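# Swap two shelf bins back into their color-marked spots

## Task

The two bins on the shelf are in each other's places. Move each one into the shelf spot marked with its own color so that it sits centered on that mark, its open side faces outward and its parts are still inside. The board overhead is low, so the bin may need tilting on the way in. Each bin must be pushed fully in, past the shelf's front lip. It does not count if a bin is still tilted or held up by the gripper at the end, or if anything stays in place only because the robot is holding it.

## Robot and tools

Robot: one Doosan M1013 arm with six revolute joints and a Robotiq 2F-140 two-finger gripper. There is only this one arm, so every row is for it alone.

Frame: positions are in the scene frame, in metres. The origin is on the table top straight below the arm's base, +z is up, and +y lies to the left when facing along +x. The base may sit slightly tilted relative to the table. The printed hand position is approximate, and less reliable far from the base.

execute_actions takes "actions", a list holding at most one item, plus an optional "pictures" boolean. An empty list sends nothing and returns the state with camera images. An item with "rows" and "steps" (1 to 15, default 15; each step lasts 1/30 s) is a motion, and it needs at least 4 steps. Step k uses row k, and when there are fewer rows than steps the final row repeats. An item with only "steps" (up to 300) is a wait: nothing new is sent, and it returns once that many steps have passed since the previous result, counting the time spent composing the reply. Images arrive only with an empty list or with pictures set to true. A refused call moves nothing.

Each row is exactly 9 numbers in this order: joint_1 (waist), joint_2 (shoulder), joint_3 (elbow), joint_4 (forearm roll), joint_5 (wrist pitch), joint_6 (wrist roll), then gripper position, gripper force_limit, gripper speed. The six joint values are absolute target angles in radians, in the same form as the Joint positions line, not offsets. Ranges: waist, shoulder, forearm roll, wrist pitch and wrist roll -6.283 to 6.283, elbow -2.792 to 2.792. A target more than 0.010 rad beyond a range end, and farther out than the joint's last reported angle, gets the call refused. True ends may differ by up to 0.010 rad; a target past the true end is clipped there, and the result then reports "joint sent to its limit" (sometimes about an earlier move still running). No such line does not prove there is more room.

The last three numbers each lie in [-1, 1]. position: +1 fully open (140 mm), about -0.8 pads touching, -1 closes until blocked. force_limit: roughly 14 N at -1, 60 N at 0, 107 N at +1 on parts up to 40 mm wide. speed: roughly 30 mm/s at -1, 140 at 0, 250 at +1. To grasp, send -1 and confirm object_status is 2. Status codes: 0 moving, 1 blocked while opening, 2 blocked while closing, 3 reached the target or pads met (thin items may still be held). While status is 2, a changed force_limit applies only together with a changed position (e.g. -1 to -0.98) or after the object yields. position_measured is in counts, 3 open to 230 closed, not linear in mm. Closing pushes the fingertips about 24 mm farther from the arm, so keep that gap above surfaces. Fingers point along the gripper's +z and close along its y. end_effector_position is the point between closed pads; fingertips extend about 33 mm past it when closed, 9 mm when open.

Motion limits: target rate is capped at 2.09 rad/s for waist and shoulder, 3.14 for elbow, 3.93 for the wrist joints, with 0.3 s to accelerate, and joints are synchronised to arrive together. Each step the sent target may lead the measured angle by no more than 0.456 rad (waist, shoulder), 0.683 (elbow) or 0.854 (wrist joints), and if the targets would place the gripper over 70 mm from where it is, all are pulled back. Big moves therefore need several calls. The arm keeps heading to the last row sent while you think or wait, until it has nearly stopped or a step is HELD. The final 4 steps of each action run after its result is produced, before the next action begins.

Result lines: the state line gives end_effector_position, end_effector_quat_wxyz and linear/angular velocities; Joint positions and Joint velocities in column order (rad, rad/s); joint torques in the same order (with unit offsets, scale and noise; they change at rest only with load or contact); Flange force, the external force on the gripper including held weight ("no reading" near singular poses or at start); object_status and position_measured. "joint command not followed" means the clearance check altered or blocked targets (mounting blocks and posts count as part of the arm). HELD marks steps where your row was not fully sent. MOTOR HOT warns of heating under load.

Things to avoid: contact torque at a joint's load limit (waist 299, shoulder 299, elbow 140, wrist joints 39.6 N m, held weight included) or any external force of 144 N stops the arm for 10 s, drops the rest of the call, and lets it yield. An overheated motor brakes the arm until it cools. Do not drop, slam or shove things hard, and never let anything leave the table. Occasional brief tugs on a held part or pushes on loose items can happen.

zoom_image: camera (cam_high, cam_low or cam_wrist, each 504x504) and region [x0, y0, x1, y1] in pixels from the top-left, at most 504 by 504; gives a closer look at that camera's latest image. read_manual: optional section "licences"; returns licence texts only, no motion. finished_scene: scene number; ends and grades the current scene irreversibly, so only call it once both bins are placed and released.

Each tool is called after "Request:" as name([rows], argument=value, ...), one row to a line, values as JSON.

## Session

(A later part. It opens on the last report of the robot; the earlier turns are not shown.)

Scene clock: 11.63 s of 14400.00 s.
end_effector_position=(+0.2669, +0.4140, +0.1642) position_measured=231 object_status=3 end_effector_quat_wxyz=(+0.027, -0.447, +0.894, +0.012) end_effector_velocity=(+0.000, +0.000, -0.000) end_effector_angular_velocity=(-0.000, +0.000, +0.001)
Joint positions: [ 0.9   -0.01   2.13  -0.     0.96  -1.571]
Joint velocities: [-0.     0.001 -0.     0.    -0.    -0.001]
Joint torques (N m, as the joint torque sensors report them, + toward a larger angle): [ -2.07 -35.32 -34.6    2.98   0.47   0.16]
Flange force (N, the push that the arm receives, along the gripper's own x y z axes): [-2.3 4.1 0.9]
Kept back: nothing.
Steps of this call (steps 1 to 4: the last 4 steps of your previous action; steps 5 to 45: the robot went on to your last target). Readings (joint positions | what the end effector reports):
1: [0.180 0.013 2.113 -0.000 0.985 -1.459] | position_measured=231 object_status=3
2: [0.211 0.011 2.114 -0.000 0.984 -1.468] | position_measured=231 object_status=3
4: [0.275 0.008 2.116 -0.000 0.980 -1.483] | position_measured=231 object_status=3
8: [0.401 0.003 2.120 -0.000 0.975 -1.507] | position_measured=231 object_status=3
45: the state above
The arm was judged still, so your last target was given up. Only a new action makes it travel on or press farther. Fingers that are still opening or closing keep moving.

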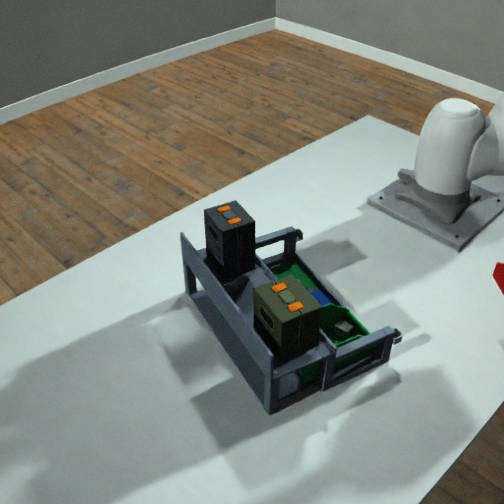

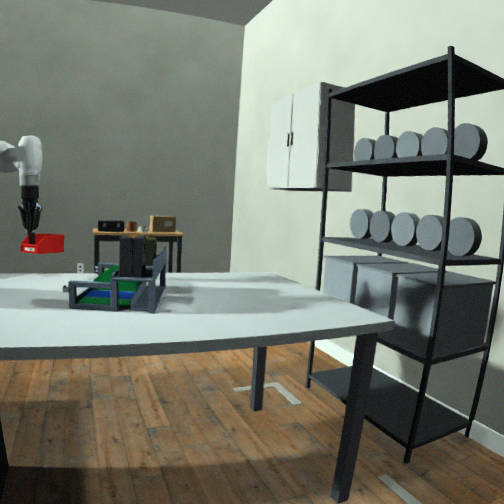

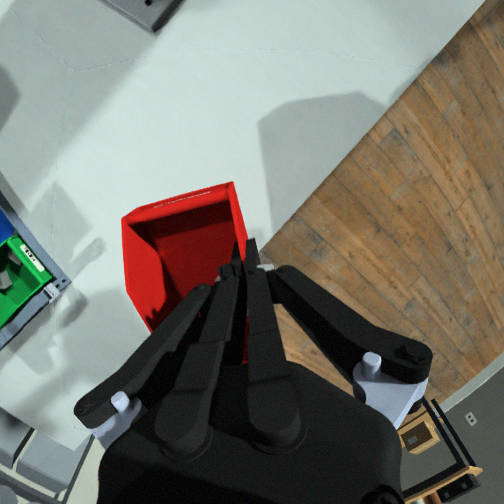

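Request:
execute_actions([
  {"rows":[[0.6,-0.077,2.401,0,0.697,-1.571,-1,0.6,0]]},
])

Request:
execute_actions([
  {"steps":15},
], pictures=true)

Scene clock: 12.30 s of 14400.00 s.
end_effector_position=(+0.3018, +0.2998, +0.0948) position_measured=231 object_status=3 end_effector_quat_wxyz=(+0.050, -0.343, +0.938, +0.016) end_effector_velocity=(+0.046, -0.418, -0.236) end_effector_angular_velocity=(+0.105, -0.126, -0.823)
Joint positions: [ 0.673 -0.061  2.335  0.     0.761 -1.571]
Joint velocities: [-0.824 -0.185  0.741  0.    -0.717 -0.001]
Joint torques (N m, as the joint torque sensors report them, + toward a larger angle): [ -0.99 -29.44 -30.72   2.01   0.01   0.16]
Flange force (N, the push that the arm receives, along the gripper's own x y z axes): [-3.9 6.0 3.1]
Steps of this call (steps 1 to 9: nothing new was sent; steps 10 to 20: the first 11 steps of this action). Readings (joint positions | what the end effector reports):
10: [0.900 -0.010 2.130 -0.000 0.960 -1.571] | position_measured=231 object_status=3
11: [0.896 -0.011 2.133 0.000 0.956 -1.571] | position_measured=231 object_status=3
13: [0.867 -0.017 2.160 0.000 0.930 -1.571] | position_measured=231 object_status=3
17: [0.757 -0.042 2.260 0.000 0.834 -1.571] | position_measured=231 object_status=3
20: the state above

Scene clock: 12.80 s of 14400.00 s.
end_effector_position=(+0.3037, +0.2629, +0.0741) position_measured=231 object_status=3 end_effector_quat_wxyz=(+0.057, -0.308, +0.949, +0.017) end_effector_velocity=(-0.000, -0.000, -0.000) end_effector_angular_velocity=(-0.000, +0.000, -0.000)
Joint positions: [ 0.6   -0.077  2.401 -0.     0.697 -1.571]
Joint velocities: [ 0.    -0.001  0.001 -0.     0.     0.   ]
Joint torques (N m, as the joint torque sensors report them, + toward a larger angle): [ -5.23 -23.97 -29.53   2.51  -0.05   0.19]
Flange force (N, the push that the arm receives, along the gripper's own x y z axes): [-3.4 13.9 1.7]
Kept back: nothing.
Steps of this call (steps 1 to 4: the last 4 steps of your previous action; steps 5 to 15: the robot went on to your last target). Readings (joint positions | what the end effector reports):
1: [0.647 -0.067 2.359 0.000 0.738 -1.571] | position_measured=231 object_status=3
2: [0.625 -0.071 2.379 0.000 0.719 -1.571] | position_measured=231 object_status=3
4: [0.602 -0.077 2.399 -0.000 0.699 -1.571] | position_measured=231 object_status=3
8: [0.600 -0.077 2.401 -0.000 0.697 -1.571] | position_measured=231 object_status=3
15: the state above

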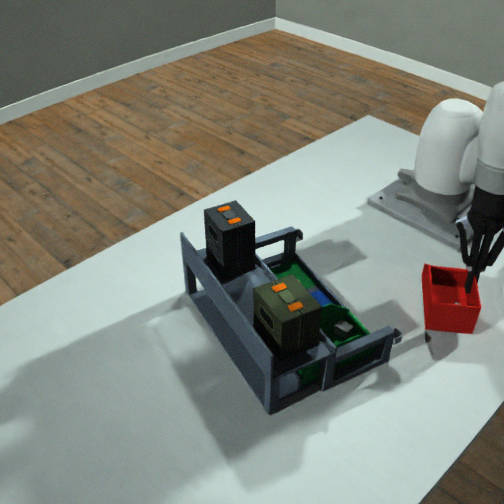

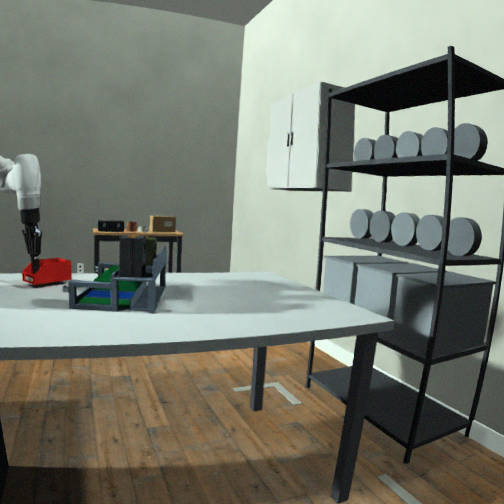

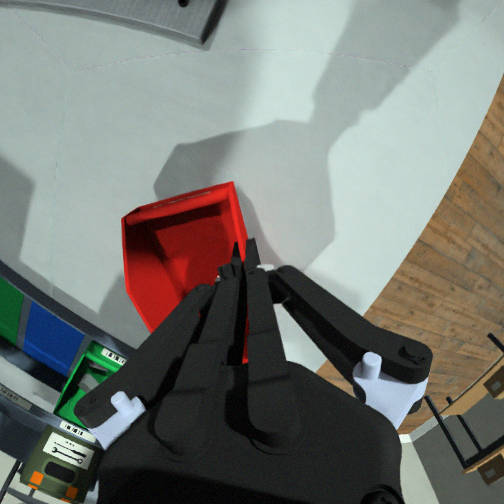

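Request:
execute_actions([
  {"rows":[[0.6,-0.0506,2.4167,0,0.6555,-1.571,-1,0.6,0]],"steps":12},
])

Request:
execute_actions([
  {"rows":[[0.6,-0.04,2.4228,0,0.6387,-1.571,-1,0.6,0]],"steps":12},
], pictures=true)

Request:
zoom_image(camera="cam_low", region=[0, 220, 160, 330])

Scene clock: 23.17 s of 14400.00 s.
end_effector_position=(+0.3033, +0.2626, +0.0590) position_measured=231 object_status=3 end_effector_quat_wxyz=(+0.057, -0.308, +0.949, +0.017) end_effector_velocity=(+0.001, +0.001, +0.001) end_effector_angular_velocity=(+0.001, -0.002, +0.000)
Joint positions: [ 0.6   -0.052  2.416 -0.     0.658 -1.571]
Joint velocities: [ 0.    -0.    -0.002 -0.     0.    -0.   ]
Joint torques (N m, as the joint torque sensors report them, + toward a larger angle): [ -1.06 -15.13 -17.93   2.37   1.16  -0.37]
Flange force (N, the push that the arm receives, along the gripper's own x y z axes): [-5.7 3.9 -22.9]
FORCE FAULT: contact force on the arm reached its limit, and the arm stopped for 10 seconds. The contact can be on any part of the arm, not only on its tool. The arm's remaining commands of this call were not run. The arm holds still and accepts commands again. Move the arm away from the contact; if what it grips holds it there, let go first. Pushing or pulling that hard again can fault the arm again.
Kept back: nothing.
The stop began at step 11 of this call (marked STOPPED below). From that step on the arm followed nothing that you had sent. 7 steps, steps kept back included, did not run and will not run. Nothing is kept back now, and the robot has no last target.
Steps of this call (steps 1 to 5: the robot went on to your last target; steps 6 to 10: the first 5 steps of this action; steps 11 to 311: the stop). Readings (joint positions | what the end effector reports):
6: [0.600 -0.077 2.401 -0.000 0.697 -1.571] | position_measured=231 object_status=3
7: [0.600 -0.074 2.403 -0.000 0.691 -1.571] | position_measured=231 object_status=3
9: [0.600 -0.054 2.415 -0.000 0.661 -1.571] | position_measured=231 object_status=3
11: [0.600 -0.052 2.416 -0.000 0.658 -1.571] | position_measured=231 object_status=3 STOPPED
13: [0.600 -0.052 2.416 -0.000 0.658 -1.571] | position_measured=231 object_status=3
311: the state above

Scene clock: 23.20 s of 14400.00 s.
end_effector_position=(+0.3033, +0.2626, +0.0590) position_measured=231 object_status=3 end_effector_quat_wxyz=(+0.057, -0.308, +0.949, +0.017) end_effector_velocity=(+0.000, +0.000, +0.000) end_effector_angular_velocity=(+0.000, -0.000, -0.001)
Joint positions: [ 0.6   -0.052  2.416 -0.     0.658 -1.571]
Joint velocities: [ 0.     0.    -0.001  0.    -0.     0.001]
Joint torques (N m, as the joint torque sensors report them, + toward a larger angle): [ -2.67 -17.37 -19.51   2.44   1.21   0.43]
Flange force (N, the push that the arm receives, along the gripper's own x y z axes): [-6.0 6.0 -16.6]
Kept back: nothing.
A stop began in an earlier call of the same reply, so what this call sent did not run. Send another action.
Steps of this call (step 1: nothing new was sent). Readings (joint positions | what the end effector reports):
1: the state above

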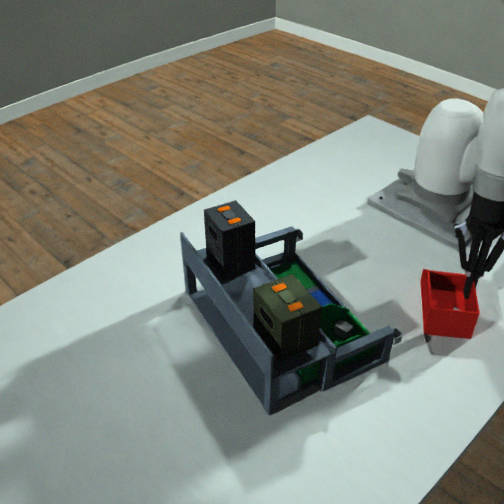

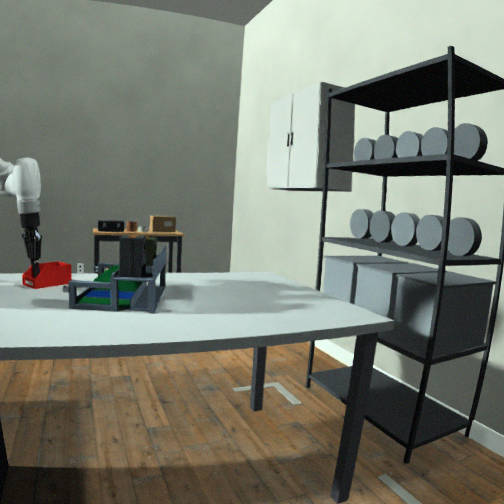

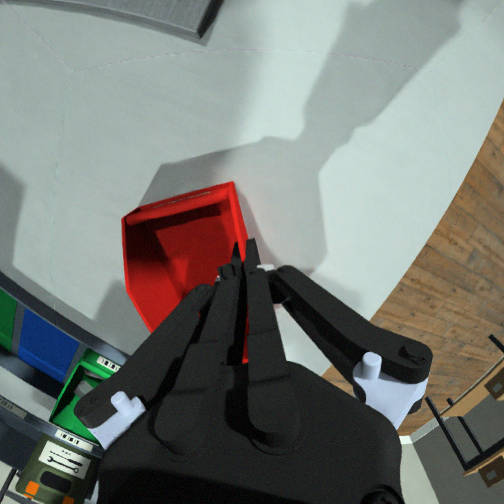

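Region (0, 220, 160, 330) of cam_low's 504x504 image, scaled by 3.150, with more detail than that image has; it fills the top 346 rows of this view, and the rest is white.

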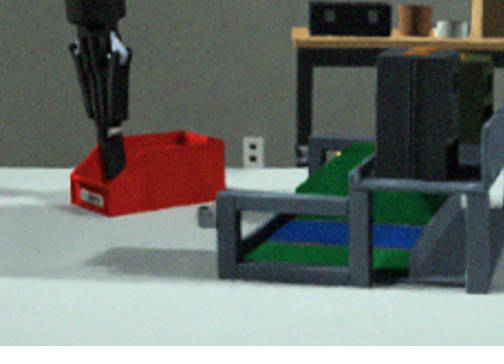

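Request:
execute_actions([
  {"rows":[[0.6,-0.054,2.415,0,0.661,-1.571,-0.16,0.6,0]],"steps":12},
])

Request:
execute_actions([
  {"rows":[[0.6,-0.193,2.306,0,0.909,-1.571,-0.16,0.6,0]],"steps":15},
])

Request:
execute_actions([
  {"rows":[[0.0976,0.2144,1.929,0,0.998,-1.145,-0.16,0.6,0]]},
])

Request:
execute_actions([
  {"steps":30},
], pictures=true)

Scene clock: 23.67 s of 14400.00 s.
end_effector_position=(+0.3032, +0.2626, +0.0602) position_measured=182 object_status=0 end_effector_quat_wxyz=(+0.057, -0.308, +0.949, +0.017) end_effector_velocity=(+0.001, +0.001, +0.001) end_effector_angular_velocity=(+0.001, -0.002, +0.001)
Joint positions: [ 0.6   -0.054  2.415 -0.     0.661 -1.571]
Joint velocities: [ 0.    -0.001 -0.001  0.     0.    -0.001]
Joint torques (N m, as the joint torque sensors report them, + toward a larger angle): [ -1.71 -24.69 -28.16   2.21   0.09   0.29]
Flange force (N, the push that the arm receives, along the gripper's own x y z axes): [-3.0 3.6 0.8]
Steps of this call (steps 1 to 6: nothing new was sent; steps 7 to 14: the first 8 steps of this action). Readings (joint positions | what the end effector reports):
7: [0.600 -0.052 2.416 -0.000 0.658 -1.571] | position_measured=231 object_status=0
8: [0.600 -0.053 2.416 -0.000 0.659 -1.571] | position_measured=231 object_status=0
10: [0.600 -0.054 2.415 -0.000 0.661 -1.571] | position_measured=212 object_status=0
14: the state above

Scene clock: 24.17 s of 14400.00 s.
end_effector_position=(+0.3031, +0.2629, +0.1582) position_measured=149 object_status=3 end_effector_quat_wxyz=(+0.057, -0.308, +0.949, +0.017) end_effector_velocity=(-0.002, -0.002, -0.000) end_effector_angular_velocity=(-0.005, +0.007, -0.000)
Joint positions: [ 0.6   -0.193  2.306  0.     0.909 -1.571]
Joint velocities: [-0.     0.    -0.001 -0.     0.009  0.   ]
Joint torques (N m, as the joint torque sensors report them, + toward a larger angle): [ -2.51 -11.93 -34.45   3.52   0.53   0.42]
Flange force (N, the push that the arm receives, along the gripper's own x y z axes): [1.1 4.6 -2.1]
Steps of this call (steps 1 to 4: the last 4 steps of your previous action; steps 5 to 15: the first 11 steps of this action). Readings (joint positions | what the end effector reports):
5: [0.600 -0.054 2.415 -0.000 0.661 -1.571] | position_measured=149 object_status=0
6: [0.600 -0.058 2.412 -0.000 0.668 -1.571] | position_measured=149 object_status=0
8: [0.600 -0.087 2.389 -0.000 0.721 -1.571] | position_measured=149 object_status=0
12: [0.600 -0.179 2.317 0.000 0.883 -1.571] | position_measured=149 object_status=3
15: the state above

Scene clock: 24.67 s of 14400.00 s.
end_effector_position=(+0.4369, +0.2261, +0.1619) position_measured=149 object_status=3 end_effector_quat_wxyz=(+0.032, -0.107, +0.994, +0.008) end_effector_velocity=(+0.455, -0.215, -0.021) end_effector_angular_velocity=(-0.032, +0.178, -1.407)
Joint positions: [ 0.379 -0.01   2.137  0.     0.949 -1.38 ]
Joint velocities: [-0.77   0.613 -0.566 -0.     0.134  0.639]
Joint torques (N m, as the joint torque sensors report them, + toward a larger angle): [ -5.91 -32.24 -31.36   2.7    0.32   0.52]
Flange force (N, the push that the arm receives, along the gripper's own x y z axes): [1.2 8.4 -4.3]
Steps of this call (steps 1 to 4: the last 4 steps of your previous action; steps 5 to 15: the first 11 steps of this action). Readings (joint positions | what the end effector reports):
5: [0.600 -0.193 2.306 0.000 0.909 -1.571] | position_measured=149 object_status=3
6: [0.596 -0.190 2.303 0.000 0.910 -1.568] | position_measured=149 object_status=3
8: [0.567 -0.163 2.278 0.000 0.916 -1.540] | position_measured=149 object_status=3
12: [0.458 -0.073 2.195 0.000 0.935 -1.446] | position_measured=149 object_status=3
15: the state above

Scene clock: 25.67 s of 14400.00 s.
end_effector_position=(+0.5927, +0.1096, +0.1396) position_measured=149 object_status=3 end_effector_quat_wxyz=(+0.001, +0.150, +0.989, -0.002) end_effector_velocity=(+0.000, +0.000, +0.000) end_effector_angular_velocity=(+0.000, -0.000, -0.001)
Joint positions: [ 0.098  0.214  1.929  0.     0.998 -1.145]
Joint velocities: [ 0.    -0.    -0.     0.     0.     0.001]
Joint torques (N m, as the joint torque sensors report them, + toward a larger angle): [ -2.63 -55.25 -32.01   2.65   0.51  -0.03]
Flange force (N, the push that the arm receives, along the gripper's own x y z axes): [-0.8 5.0 -3.5]
Kept back: nothing.
Steps of this call (steps 1 to 4: the last 4 steps of your previous action; steps 5 to 30: the robot went on to your last target). Readings (joint positions | what the end effector reports):
1: [0.353 0.011 2.118 0.000 0.953 -1.358] | position_measured=149 object_status=3
2: [0.328 0.031 2.099 0.000 0.958 -1.337] | position_measured=149 object_status=3
4: [0.277 0.071 2.061 0.000 0.967 -1.295] | position_measured=149 object_status=3
8: [0.178 0.150 1.989 0.000 0.984 -1.212] | position_measured=149 object_status=3
30: the state above
The arm was judged still, so your last target was given up. Only a new action makes it travel on or press farther. Fingers that are still opening or closing keep moving.

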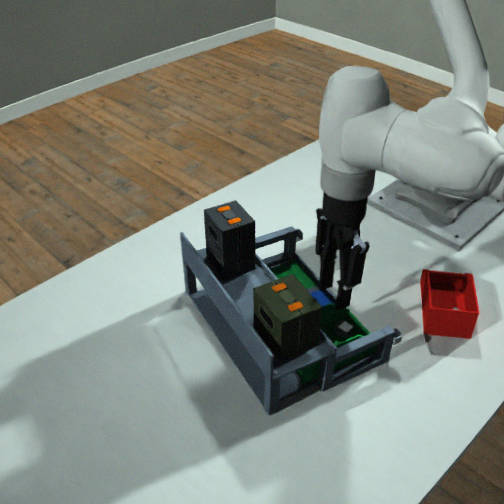

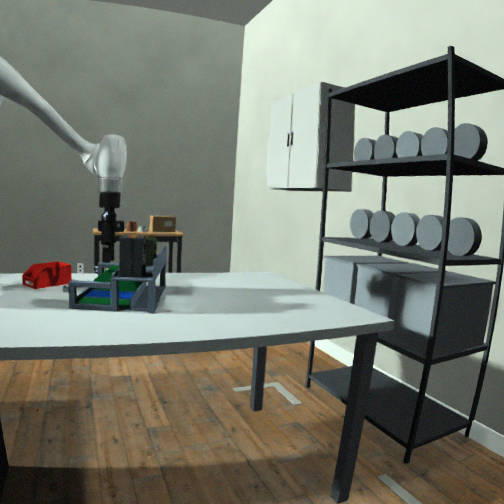

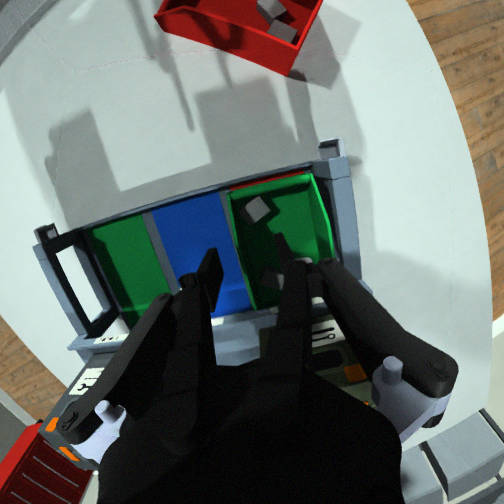

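Request:
execute_actions([
  {"rows":[[0.0876,0.2847,1.986,0,0.871,-1.155,-0.16,0.6,0]]},
], pictures=true)

Request:
zoom_image(camera="cam_wrist", region=[30, 120, 400, 350])

Scene clock: 26.17 s of 14400.00 s.
end_effector_position=(+0.5937, +0.1034, +0.0716) position_measured=149 object_status=3 end_effector_quat_wxyz=(+0.001, +0.150, +0.989, -0.002) end_effector_velocity=(+0.001, +0.001, +0.001) end_effector_angular_velocity=(+0.002, -0.003, -0.001)
Joint positions: [ 0.088  0.285  1.986 -0.     0.871 -1.155]
Joint velocities: [-0.    -0.001 -0.001  0.003 -0.001 -0.001]
Joint torques (N m, as the joint torque sensors report them, + toward a larger angle): [  0.5  -61.13 -31.47   2.97   0.52   0.24]
Flange force (N, the push that the arm receives, along the gripper's own x y z axes): [-1.7 -0.8 -0.4]
Steps of this call (steps 1 to 4: nothing new was sent; steps 5 to 15: the first 11 steps of this action). Readings (joint positions | what the end effector reports):
5: [0.098 0.214 1.929 0.000 0.998 -1.145] | position_measured=149 object_status=3
6: [0.097 0.218 1.931 -0.000 0.991 -1.145] | position_measured=149 object_status=3
8: [0.093 0.247 1.956 -0.000 0.938 -1.149] | position_measured=149 object_status=3
12: [0.088 0.285 1.986 -0.000 0.871 -1.155] | position_measured=149 object_status=3
15: the state above

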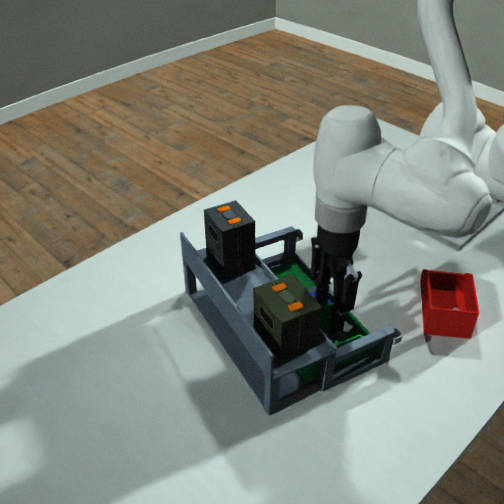

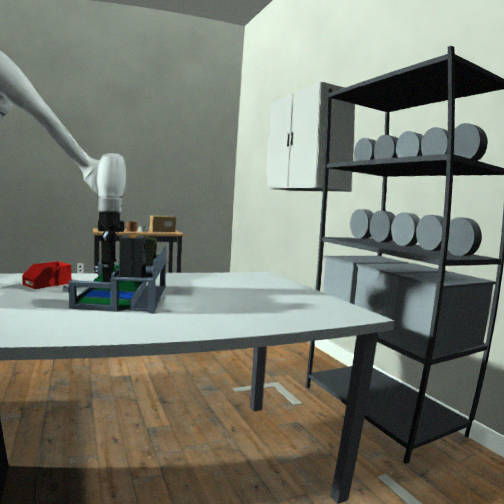

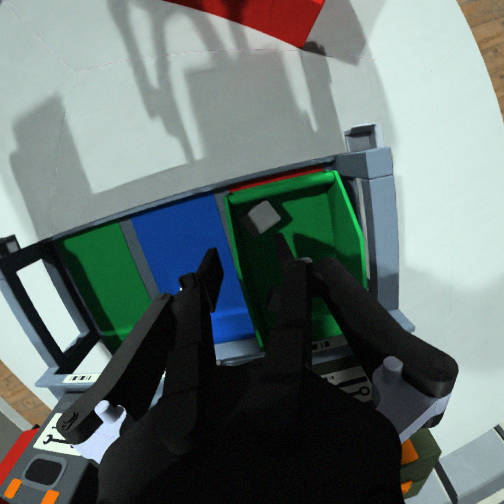

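Region (30, 120, 400, 350) of cam_wrist's 504x504 image, scaled by 1.362, with more detail than that image has; it fills the top 313 rows of this view, and the rest is white.

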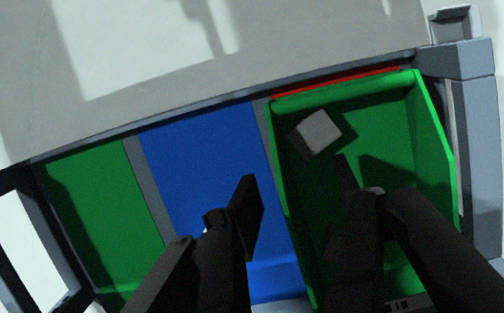

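Request:
execute_actions([
  {"rows":[[0.0876,0.2847,1.986,0,0.871,-1.155,-1,0.6,0]]},
])

Request:
execute_actions([
  {"rows":[[0.0876,0.2847,1.986,0,0.871,-1.155,-1,0.6,0],[0.0876,0.2816,1.9835,0,0.8765,-1.155,-1,0.6,0]],"steps":8},
])

Request:
execute_actions([
  {"rows":[[0.078,0.2781,1.9883,0,0.8752,-1.165,-1,0.6,0],[0.078,0.2781,1.9883,0,0.8752,-1.165,-1,0.6,0],[0.0684,0.2745,1.9932,0,0.8739,-1.1746,-1,0.6,0],[0.0684,0.2745,1.9932,0,0.8739,-1.1746,-1,0.6,0],[0.0589,0.271,1.998,0,0.8726,-1.184,-1,0.6,0],[0.0589,0.271,1.998,0,0.8726,-1.184,-1,0.6,0],[0.0493,0.2675,2.0028,0,0.8713,-1.1937,-1,0.6,0]],"steps":14},
], pictures=true)

Scene clock: 26.80 s of 14400.00 s.
end_effector_position=(+0.5937, +0.1034, +0.0717) position_measured=221 object_status=0 end_effector_quat_wxyz=(+0.001, +0.150, +0.989, -0.002) end_effector_velocity=(+0.001, +0.000, +0.001) end_effector_angular_velocity=(+0.002, -0.005, -0.001)
Joint positions: [ 0.088  0.285  1.986  0.     0.871 -1.155]
Joint velocities: [-0.001 -0.001  0.     0.002 -0.004 -0.002]
Joint torques (N m, as the joint torque sensors report them, + toward a larger angle): [ -2.33 -57.57 -28.86   2.77   0.83   0.09]
Flange force (N, the push that the arm receives, along the gripper's own x y z axes): [0.5 3.5 -6.3]
Steps of this call (steps 1 to 4: the last 4 steps of your previous action; steps 5 to 8: the robot went on to your last target; steps 9 to 19: the first 11 steps of this action). Readings (joint positions | what the end effector reports):
9: [0.088 0.285 1.986 -0.000 0.871 -1.155] | position_measured=149 object_status=0
10: [0.088 0.285 1.986 -0.000 0.871 -1.155] | position_measured=153 object_status=0
12: [0.088 0.285 1.986 -0.000 0.871 -1.155] | position_measured=168 object_status=0
16: [0.088 0.285 1.986 -0.000 0.871 -1.155] | position_measured=198 object_status=0
19: the state above

Scene clock: 27.07 s of 14400.00 s.
end_effector_position=(+0.5938, +0.1034, +0.0742) position_measured=231 object_status=3 end_effector_quat_wxyz=(+0.001, +0.150, +0.989, -0.002) end_effector_velocity=(+0.010, +0.001, +0.022) end_effector_angular_velocity=(+0.002, -0.018, +0.001)
Joint positions: [ 0.088  0.282  1.984  0.     0.876 -1.155]
Joint velocities: [ 0.    -0.021 -0.023 -0.     0.026 -0.001]
Joint torques (N m, as the joint torque sensors report them, + toward a larger angle): [ -4.12 -50.54 -27.6    2.37   0.53   0.26]
Flange force (N, the push that the arm receives, along the gripper's own x y z axes): [0.6 4.1 -0.2]
Steps of this call (steps 1 to 4: the last 4 steps of your previous action; steps 5 to 8: the first 4 steps of this action). Readings (joint positions | what the end effector reports):
5: [0.088 0.285 1.986 0.000 0.871 -1.155] | position_measured=231 object_status=0
6: [0.088 0.285 1.986 0.000 0.871 -1.155] | position_measured=231 object_status=0
8: the state above

Scene clock: 27.53 s of 14400.00 s.
end_effector_position=(+0.5872, +0.0799, +0.0748) position_measured=231 object_status=3 end_effector_quat_wxyz=(+0.001, +0.150, +0.989, -0.002) end_effector_velocity=(-0.001, -0.009, +0.001) end_effector_angular_velocity=(+0.000, -0.004, -0.000)
Joint positions: [ 0.049  0.268  2.003  0.     0.871 -1.193]
Joint velocities: [-0.015 -0.005  0.005 -0.    -0.004 -0.014]
Joint torques (N m, as the joint torque sensors report them, + toward a larger angle): [  4.71 -57.98 -34.     3.45   0.14   0.76]
Flange force (N, the push that the arm receives, along the gripper's own x y z axes): [1.7 1.3 1.3]
Steps of this call (steps 1 to 4: the last 4 steps of your previous action; steps 5 to 14: the first 10 steps of this action). Readings (joint positions | what the end effector reports):
5: [0.087 0.282 1.984 0.000 0.876 -1.155] | position_measured=231 object_status=3
6: [0.084 0.280 1.985 0.000 0.876 -1.159] | position_measured=231 object_status=3
8: [0.074 0.277 1.990 0.000 0.875 -1.169] | position_measured=231 object_status=3
12: [0.055 0.270 2.000 0.000 0.872 -1.188] | position_measured=231 object_status=3
14: the state above

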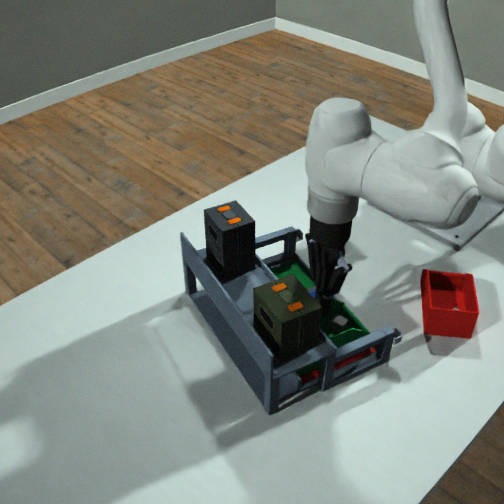

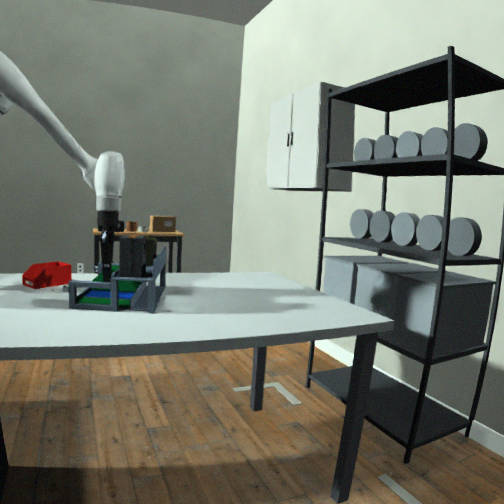

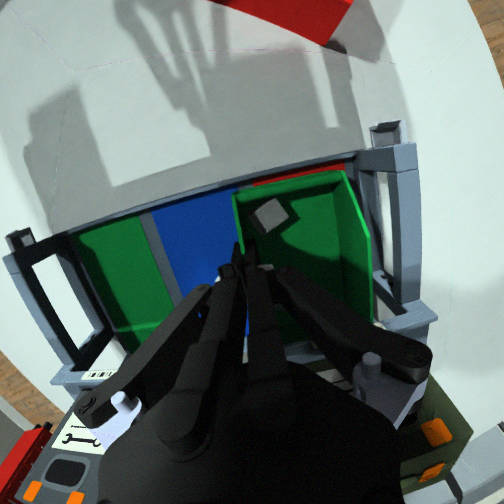

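Request:
execute_actions([
  {"rows":[[0.035,0.2622,2.01,0,0.8693,-1.208,-1,0.6,0],[0.035,0.2622,2.01,0,0.8693,-1.208,-1,0.6,0],[0.0205,0.2569,2.0173,0,0.8674,-1.2225,-1,0.6,0],[0.0205,0.2569,2.0173,0,0.8674,-1.2225,-1,0.6,0],[0.006,0.2516,2.0245,0,0.8654,-1.237,-1,0.6,0],[0.006,0.2516,2.0245,0,0.8654,-1.237,-1,0.6,0],[-0.0082,0.2463,2.0318,0,0.8635,-1.251,-1,0.6,0],[-0.0082,0.2463,2.0318,0,0.8635,-1.251,-1,0.6,0],[-0.0287,0.241,2.039,0,0.8617,-1.2717,-1,0.6,0],[-0.0287,0.241,2.039,0,0.8617,-1.2717,-1,0.6,0],[-0.049,0.2357,2.046,0,0.8599,-1.292,-1,0.6,0],[-0.049,0.2357,2.046,0,0.8599,-1.292,-1,0.6,0],[-0.0696,0.2303,2.0532,0,0.858,-1.3126,-1,0.6,0]]},
])

Request:
execute_actions([
  {"rows":[[-0.09,0.225,2.0604,0,0.8562,-1.333,-1,0.6,0],[-0.09,0.225,2.0604,0,0.8562,-1.333,-1,0.6,0],[-0.1105,0.2197,2.0675,0,0.8544,-1.3535,-1,0.6,0]],"steps":12},
], pictures=true)

Scene clock: 28.23 s of 14400.00 s.
end_effector_position=(+0.5730, +0.0371, +0.0750) position_measured=231 object_status=3 end_effector_quat_wxyz=(+0.001, +0.150, +0.989, -0.002) end_effector_velocity=(-0.041, -0.151, -0.001) end_effector_angular_velocity=(+0.000, +0.004, -0.006)
Joint positions: [-0.023  0.242  2.037 -0.     0.862 -1.266]
Joint velocities: [-0.262 -0.066  0.093  0.    -0.023 -0.257]
Joint torques (N m, as the joint torque sensors report them, + toward a larger angle): [  5.66 -57.31 -31.56   3.41   0.27  -0.36]
Flange force (N, the push that the arm receives, along the gripper's own x y z axes): [-3.1 -0.1 2.7]
Steps of this call (steps 1 to 4: the last 4 steps of your previous action; steps 5 to 10: the robot went on to your last target; steps 11 to 21: the first 11 steps of this action). Readings (joint positions | what the end effector reports):
11: [0.049 0.267 2.003 0.000 0.871 -1.194] | position_measured=231 object_status=3
12: [0.046 0.266 2.005 0.000 0.871 -1.198] | position_measured=231 object_status=3
14: [0.031 0.261 2.012 0.000 0.869 -1.212] | position_measured=231 object_status=3
18: [0.002 0.250 2.027 -0.000 0.865 -1.241] | position_measured=231 object_status=3
21: the state above

Scene clock: 28.63 s of 14400.00 s.
end_effector_position=(+0.5576, -0.0118, +0.0751) position_measured=231 object_status=3 end_effector_quat_wxyz=(+0.001, +0.150, +0.989, -0.002) end_effector_velocity=(-0.000, -0.000, +0.000) end_effector_angular_velocity=(-0.000, +0.000, +0.002)
Joint positions: [-0.111  0.22   2.067 -0.     0.854 -1.353]
Joint velocities: [-0.    -0.001  0.001 -0.    -0.    -0.002]
Joint torques (N m, as the joint torque sensors report them, + toward a larger angle): [ -1.28 -54.99 -29.96   2.8    0.32   0.02]
Flange force (N, the push that the arm receives, along the gripper's own x y z axes): [-3.4 4.4 1.0]
Steps of this call (steps 1 to 4: the last 4 steps of your previous action; steps 5 to 12: the first 8 steps of this action). Readings (joint positions | what the end effector reports):
5: [-0.069 0.231 2.053 -0.000 0.858 -1.312] | position_measured=231 object_status=3
6: [-0.075 0.229 2.055 -0.000 0.858 -1.317] | position_measured=231 object_status=3
8: [-0.094 0.224 2.062 -0.000 0.856 -1.337] | position_measured=231 object_status=3
12: the state above

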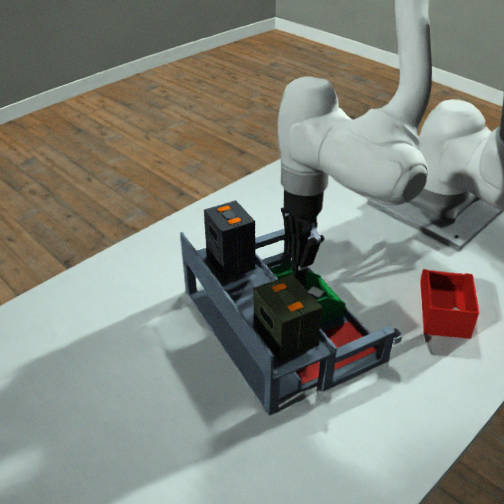

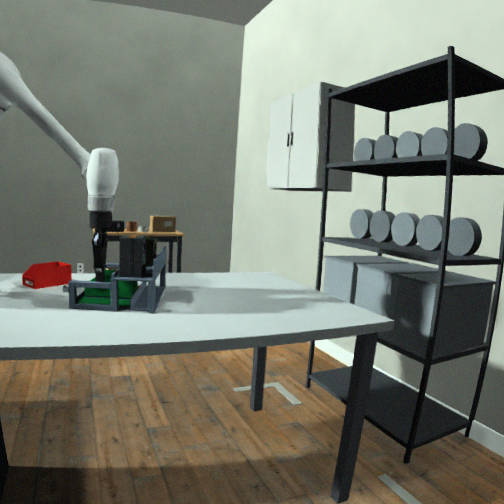

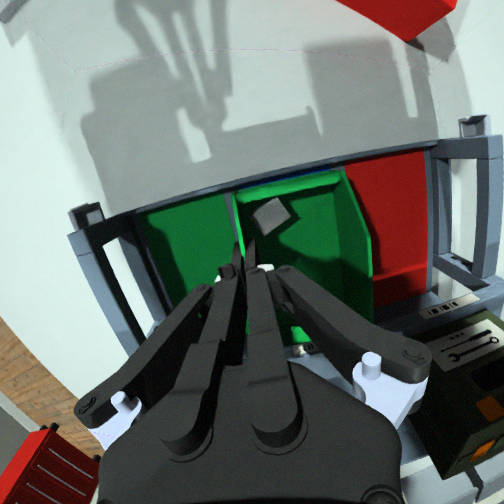

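Request:
execute_actions([
  {"rows":[[-0.1105,0.222,2.069,0,0.8505,-1.3535,-0.16,0.6,0]],"steps":12},
])

Request:
execute_actions([
  {"rows":[[-0.1105,0.1586,2.02,0,0.963,-1.3535,-0.16,0.6,0]],"steps":12},
])

Request:
execute_actions([
  {"rows":[[0.0608,0.2117,1.954,0,0.976,-1.182,-0.16,0.6,0]]},
])

Request:
execute_actions([
  {"rows":[[0.0608,0.2734,2.002,0,0.8663,-1.182,-0.16,0.6,0]]},
], pictures=true)

Scene clock: 29.13 s of 14400.00 s.
end_effector_position=(+0.5576, -0.0118, +0.0733) position_measured=182 object_status=0 end_effector_quat_wxyz=(+0.001, +0.150, +0.989, -0.002) end_effector_velocity=(-0.000, -0.000, -0.000) end_effector_angular_velocity=(-0.000, +0.001, -0.000)
Joint positions: [-0.111  0.222  2.069 -0.     0.851 -1.354]
Joint velocities: [ 0.     0.001 -0.    -0.     0.     0.001]
Joint torques (N m, as the joint torque sensors report them, + toward a larger angle): [ -2.5  -50.53 -28.9    2.52   0.75   0.15]
Flange force (N, the push that the arm receives, along the gripper's own x y z axes): [1.5 3.6 -4.8]
Steps of this call (steps 1 to 4: the last 4 steps of your previous action; steps 5 to 7: the robot went on to your last target; steps 8 to 15: the first 8 steps of this action). Readings (joint positions | what the end effector reports):
8: [-0.111 0.220 2.068 -0.000 0.854 -1.353] | position_measured=231 object_status=0
9: [-0.111 0.220 2.068 -0.000 0.852 -1.353] | position_measured=231 object_status=0
11: [-0.111 0.222 2.069 -0.000 0.851 -1.353] | position_measured=213 object_status=0
15: the state above

Scene clock: 29.53 s of 14400.00 s.
end_effector_position=(+0.5577, -0.0115, +0.1302) position_measured=149 object_status=3 end_effector_quat_wxyz=(+0.001, +0.150, +0.989, -0.002) end_effector_velocity=(-0.002, +0.000, +0.000) end_effector_angular_velocity=(+0.000, +0.007, -0.000)
Joint positions: [-0.11   0.158  2.02   0.     0.963 -1.354]
Joint velocities: [ 0.     0.    -0.    -0.001  0.007  0.001]
Joint torques (N m, as the joint torque sensors report them, + toward a larger angle): [ -0.54 -53.91 -33.5    3.02   1.05   0.28]
Flange force (N, the push that the arm receives, along the gripper's own x y z axes): [-6.5 2.5 2.8]
Steps of this call (steps 1 to 4: the last 4 steps of your previous action; steps 5 to 12: the first 8 steps of this action). Readings (joint positions | what the end effector reports):
5: [-0.111 0.222 2.069 -0.000 0.851 -1.354] | position_measured=149 object_status=0
6: [-0.111 0.219 2.067 -0.000 0.857 -1.354] | position_measured=149 object_status=0
8: [-0.111 0.190 2.044 -0.000 0.909 -1.354] | position_measured=149 object_status=0
12: the state above

Scene clock: 30.03 s of 14400.00 s.
end_effector_position=(+0.5876, +0.0869, +0.1296) position_measured=149 object_status=3 end_effector_quat_wxyz=(+0.001, +0.150, +0.989, -0.002) end_effector_velocity=(+0.002, +0.015, -0.000) end_effector_angular_velocity=(-0.000, +0.003, -0.001)
Joint positions: [ 0.061  0.212  1.954  0.     0.976 -1.183]
Joint velocities: [ 0.025  0.007 -0.009  0.     0.004  0.026]
Joint torques (N m, as the joint torque sensors report them, + toward a larger angle): [-22.21 -59.57 -30.6    2.27   0.43  -0.13]
Flange force (N, the push that the arm receives, along the gripper's own x y z axes): [-1.4 10.5 -0.7]
Steps of this call (steps 1 to 4: the last 4 steps of your previous action; steps 5 to 15: the first 11 steps of this action). Readings (joint positions | what the end effector reports):
5: [-0.110 0.159 2.020 0.000 0.963 -1.354] | position_measured=149 object_status=3
6: [-0.107 0.160 2.019 0.000 0.963 -1.351] | position_measured=149 object_status=3
8: [-0.077 0.171 2.007 0.000 0.966 -1.320] | position_measured=149 object_status=3
12: [0.030 0.203 1.966 0.000 0.974 -1.213] | position_measured=149 object_status=3
15: the state above

Scene clock: 30.53 s of 14400.00 s.
end_effector_position=(+0.5879, +0.0866, +0.0715) position_measured=149 object_status=3 end_effector_quat_wxyz=(+0.001, +0.150, +0.989, -0.002) end_effector_velocity=(+0.001, +0.001, +0.002) end_effector_angular_velocity=(+0.002, -0.004, -0.001)
Joint positions: [ 0.061  0.274  2.002 -0.     0.866 -1.182]
Joint velocities: [-0.    -0.003 -0.001  0.002 -0.001 -0.   ]
Joint torques (N m, as the joint torque sensors report them, + toward a larger angle): [ -4.9  -54.79 -29.98   2.55   0.28  -0.09]
Flange force (N, the push that the arm receives, along the gripper's own x y z axes): [7.1 5.8 -8.2]
Steps of this call (steps 1 to 4: the last 4 steps of your previous action; steps 5 to 15: the first 11 steps of this action). Readings (joint positions | what the end effector reports):
5: [0.061 0.212 1.954 0.000 0.976 -1.182] | position_measured=149 object_status=3
6: [0.061 0.215 1.957 0.000 0.969 -1.182] | position_measured=149 object_status=3
8: [0.061 0.244 1.980 0.000 0.918 -1.182] | position_measured=149 object_status=3
12: [0.061 0.274 2.002 -0.000 0.867 -1.182] | position_measured=149 object_status=3
15: the state above

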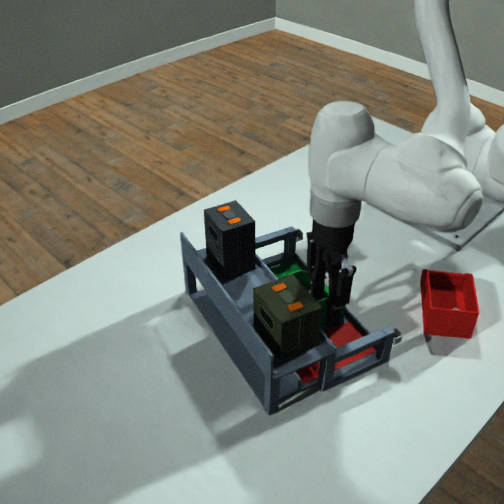

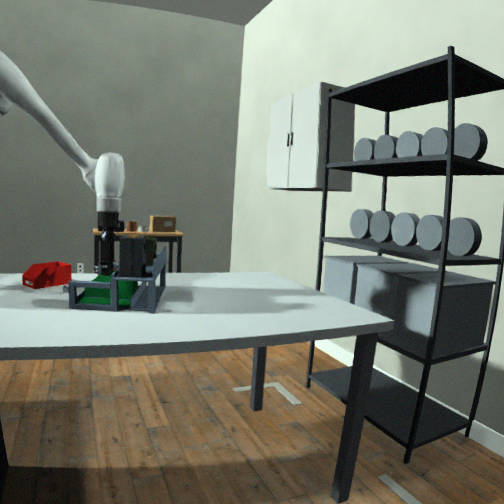

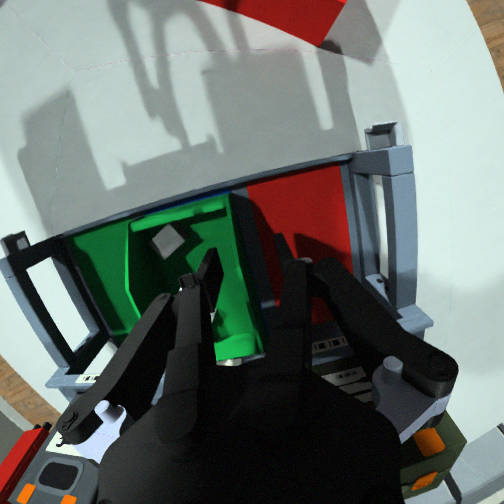

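Request:
execute_actions([
  {"rows":[[0.058,0.2715,2.0005,0,0.8696,-1.185,-1,0.6,0]]},
])

Request:
execute_actions([
  {"rows":[[0.058,0.269,1.9985,0,0.874,-1.185,-1,0.6,0]],"steps":10},
], pictures=true)

Scene clock: 31.03 s of 14400.00 s.
end_effector_position=(+0.5882, +0.0851, +0.0734) position_measured=221 object_status=0 end_effector_quat_wxyz=(+0.001, +0.150, +0.989, -0.002) end_effector_velocity=(+0.001, +0.000, +0.001) end_effector_angular_velocity=(+0.001, -0.003, +0.004)
Joint positions: [ 0.058  0.272  2.001  0.     0.87  -1.185]
Joint velocities: [ 0.    -0.001 -0.001  0.001 -0.    -0.004]
Joint torques (N m, as the joint torque sensors report them, + toward a larger angle): [ -2.01 -55.17 -28.85   2.46   0.65  -0.41]
Flange force (N, the push that the arm receives, along the gripper's own x y z axes): [2.2 3.1 -7.2]
Steps of this call (steps 1 to 4: the last 4 steps of your previous action; steps 5 to 15: the first 11 steps of this action). Readings (joint positions | what the end effector reports):
5: [0.061 0.273 2.002 -0.000 0.866 -1.182] | position_measured=149 object_status=0
6: [0.059 0.272 2.001 -0.000 0.868 -1.183] | position_measured=153 object_status=0
8: [0.058 0.272 2.001 0.000 0.869 -1.184] | position_measured=168 object_status=0
12: [0.058 0.272 2.001 0.000 0.870 -1.185] | position_measured=198 object_status=0
15: the state above

Scene clock: 31.37 s of 14400.00 s.
end_effector_position=(+0.5884, +0.0851, +0.0757) position_measured=231 object_status=3 end_effector_quat_wxyz=(+0.001, +0.150, +0.989, -0.002) end_effector_velocity=(-0.000, -0.000, -0.000) end_effector_angular_velocity=(-0.000, +0.001, +0.000)
Joint positions: [ 0.058  0.269  1.999  0.     0.874 -1.185]
Joint velocities: [-0.  0.  0. -0.  0. -0.]
Joint torques (N m, as the joint torque sensors report them, + toward a larger angle): [ -4.59 -59.44 -31.59   2.39   0.12  -0.11]
Flange force (N, the push that the arm receives, along the gripper's own x y z axes): [2.1 7.2 0.1]
Steps of this call (steps 1 to 4: the last 4 steps of your previous action; steps 5 to 10: the first 6 steps of this action). Readings (joint positions | what the end effector reports):
5: [0.058 0.271 2.000 0.000 0.870 -1.185] | position_measured=231 object_status=0
6: [0.058 0.270 2.000 0.000 0.872 -1.185] | position_measured=231 object_status=0
8: [0.058 0.269 1.999 0.000 0.874 -1.185] | position_measured=231 object_status=3
10: the state above

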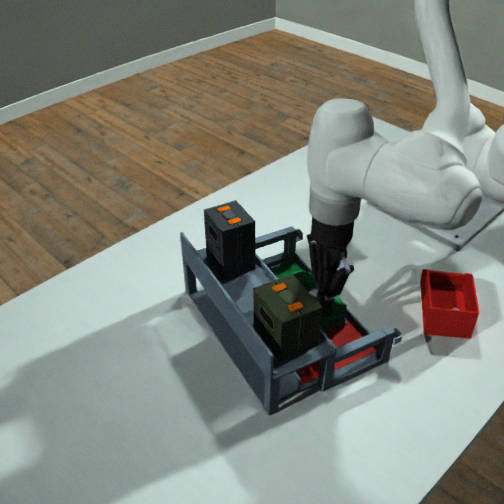

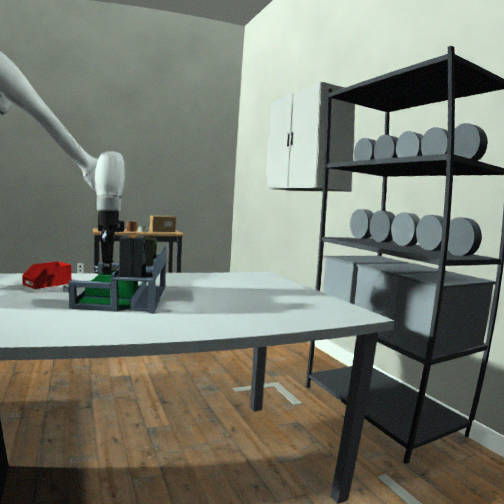

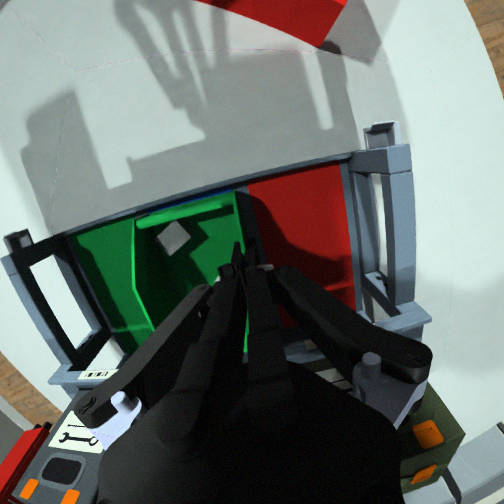

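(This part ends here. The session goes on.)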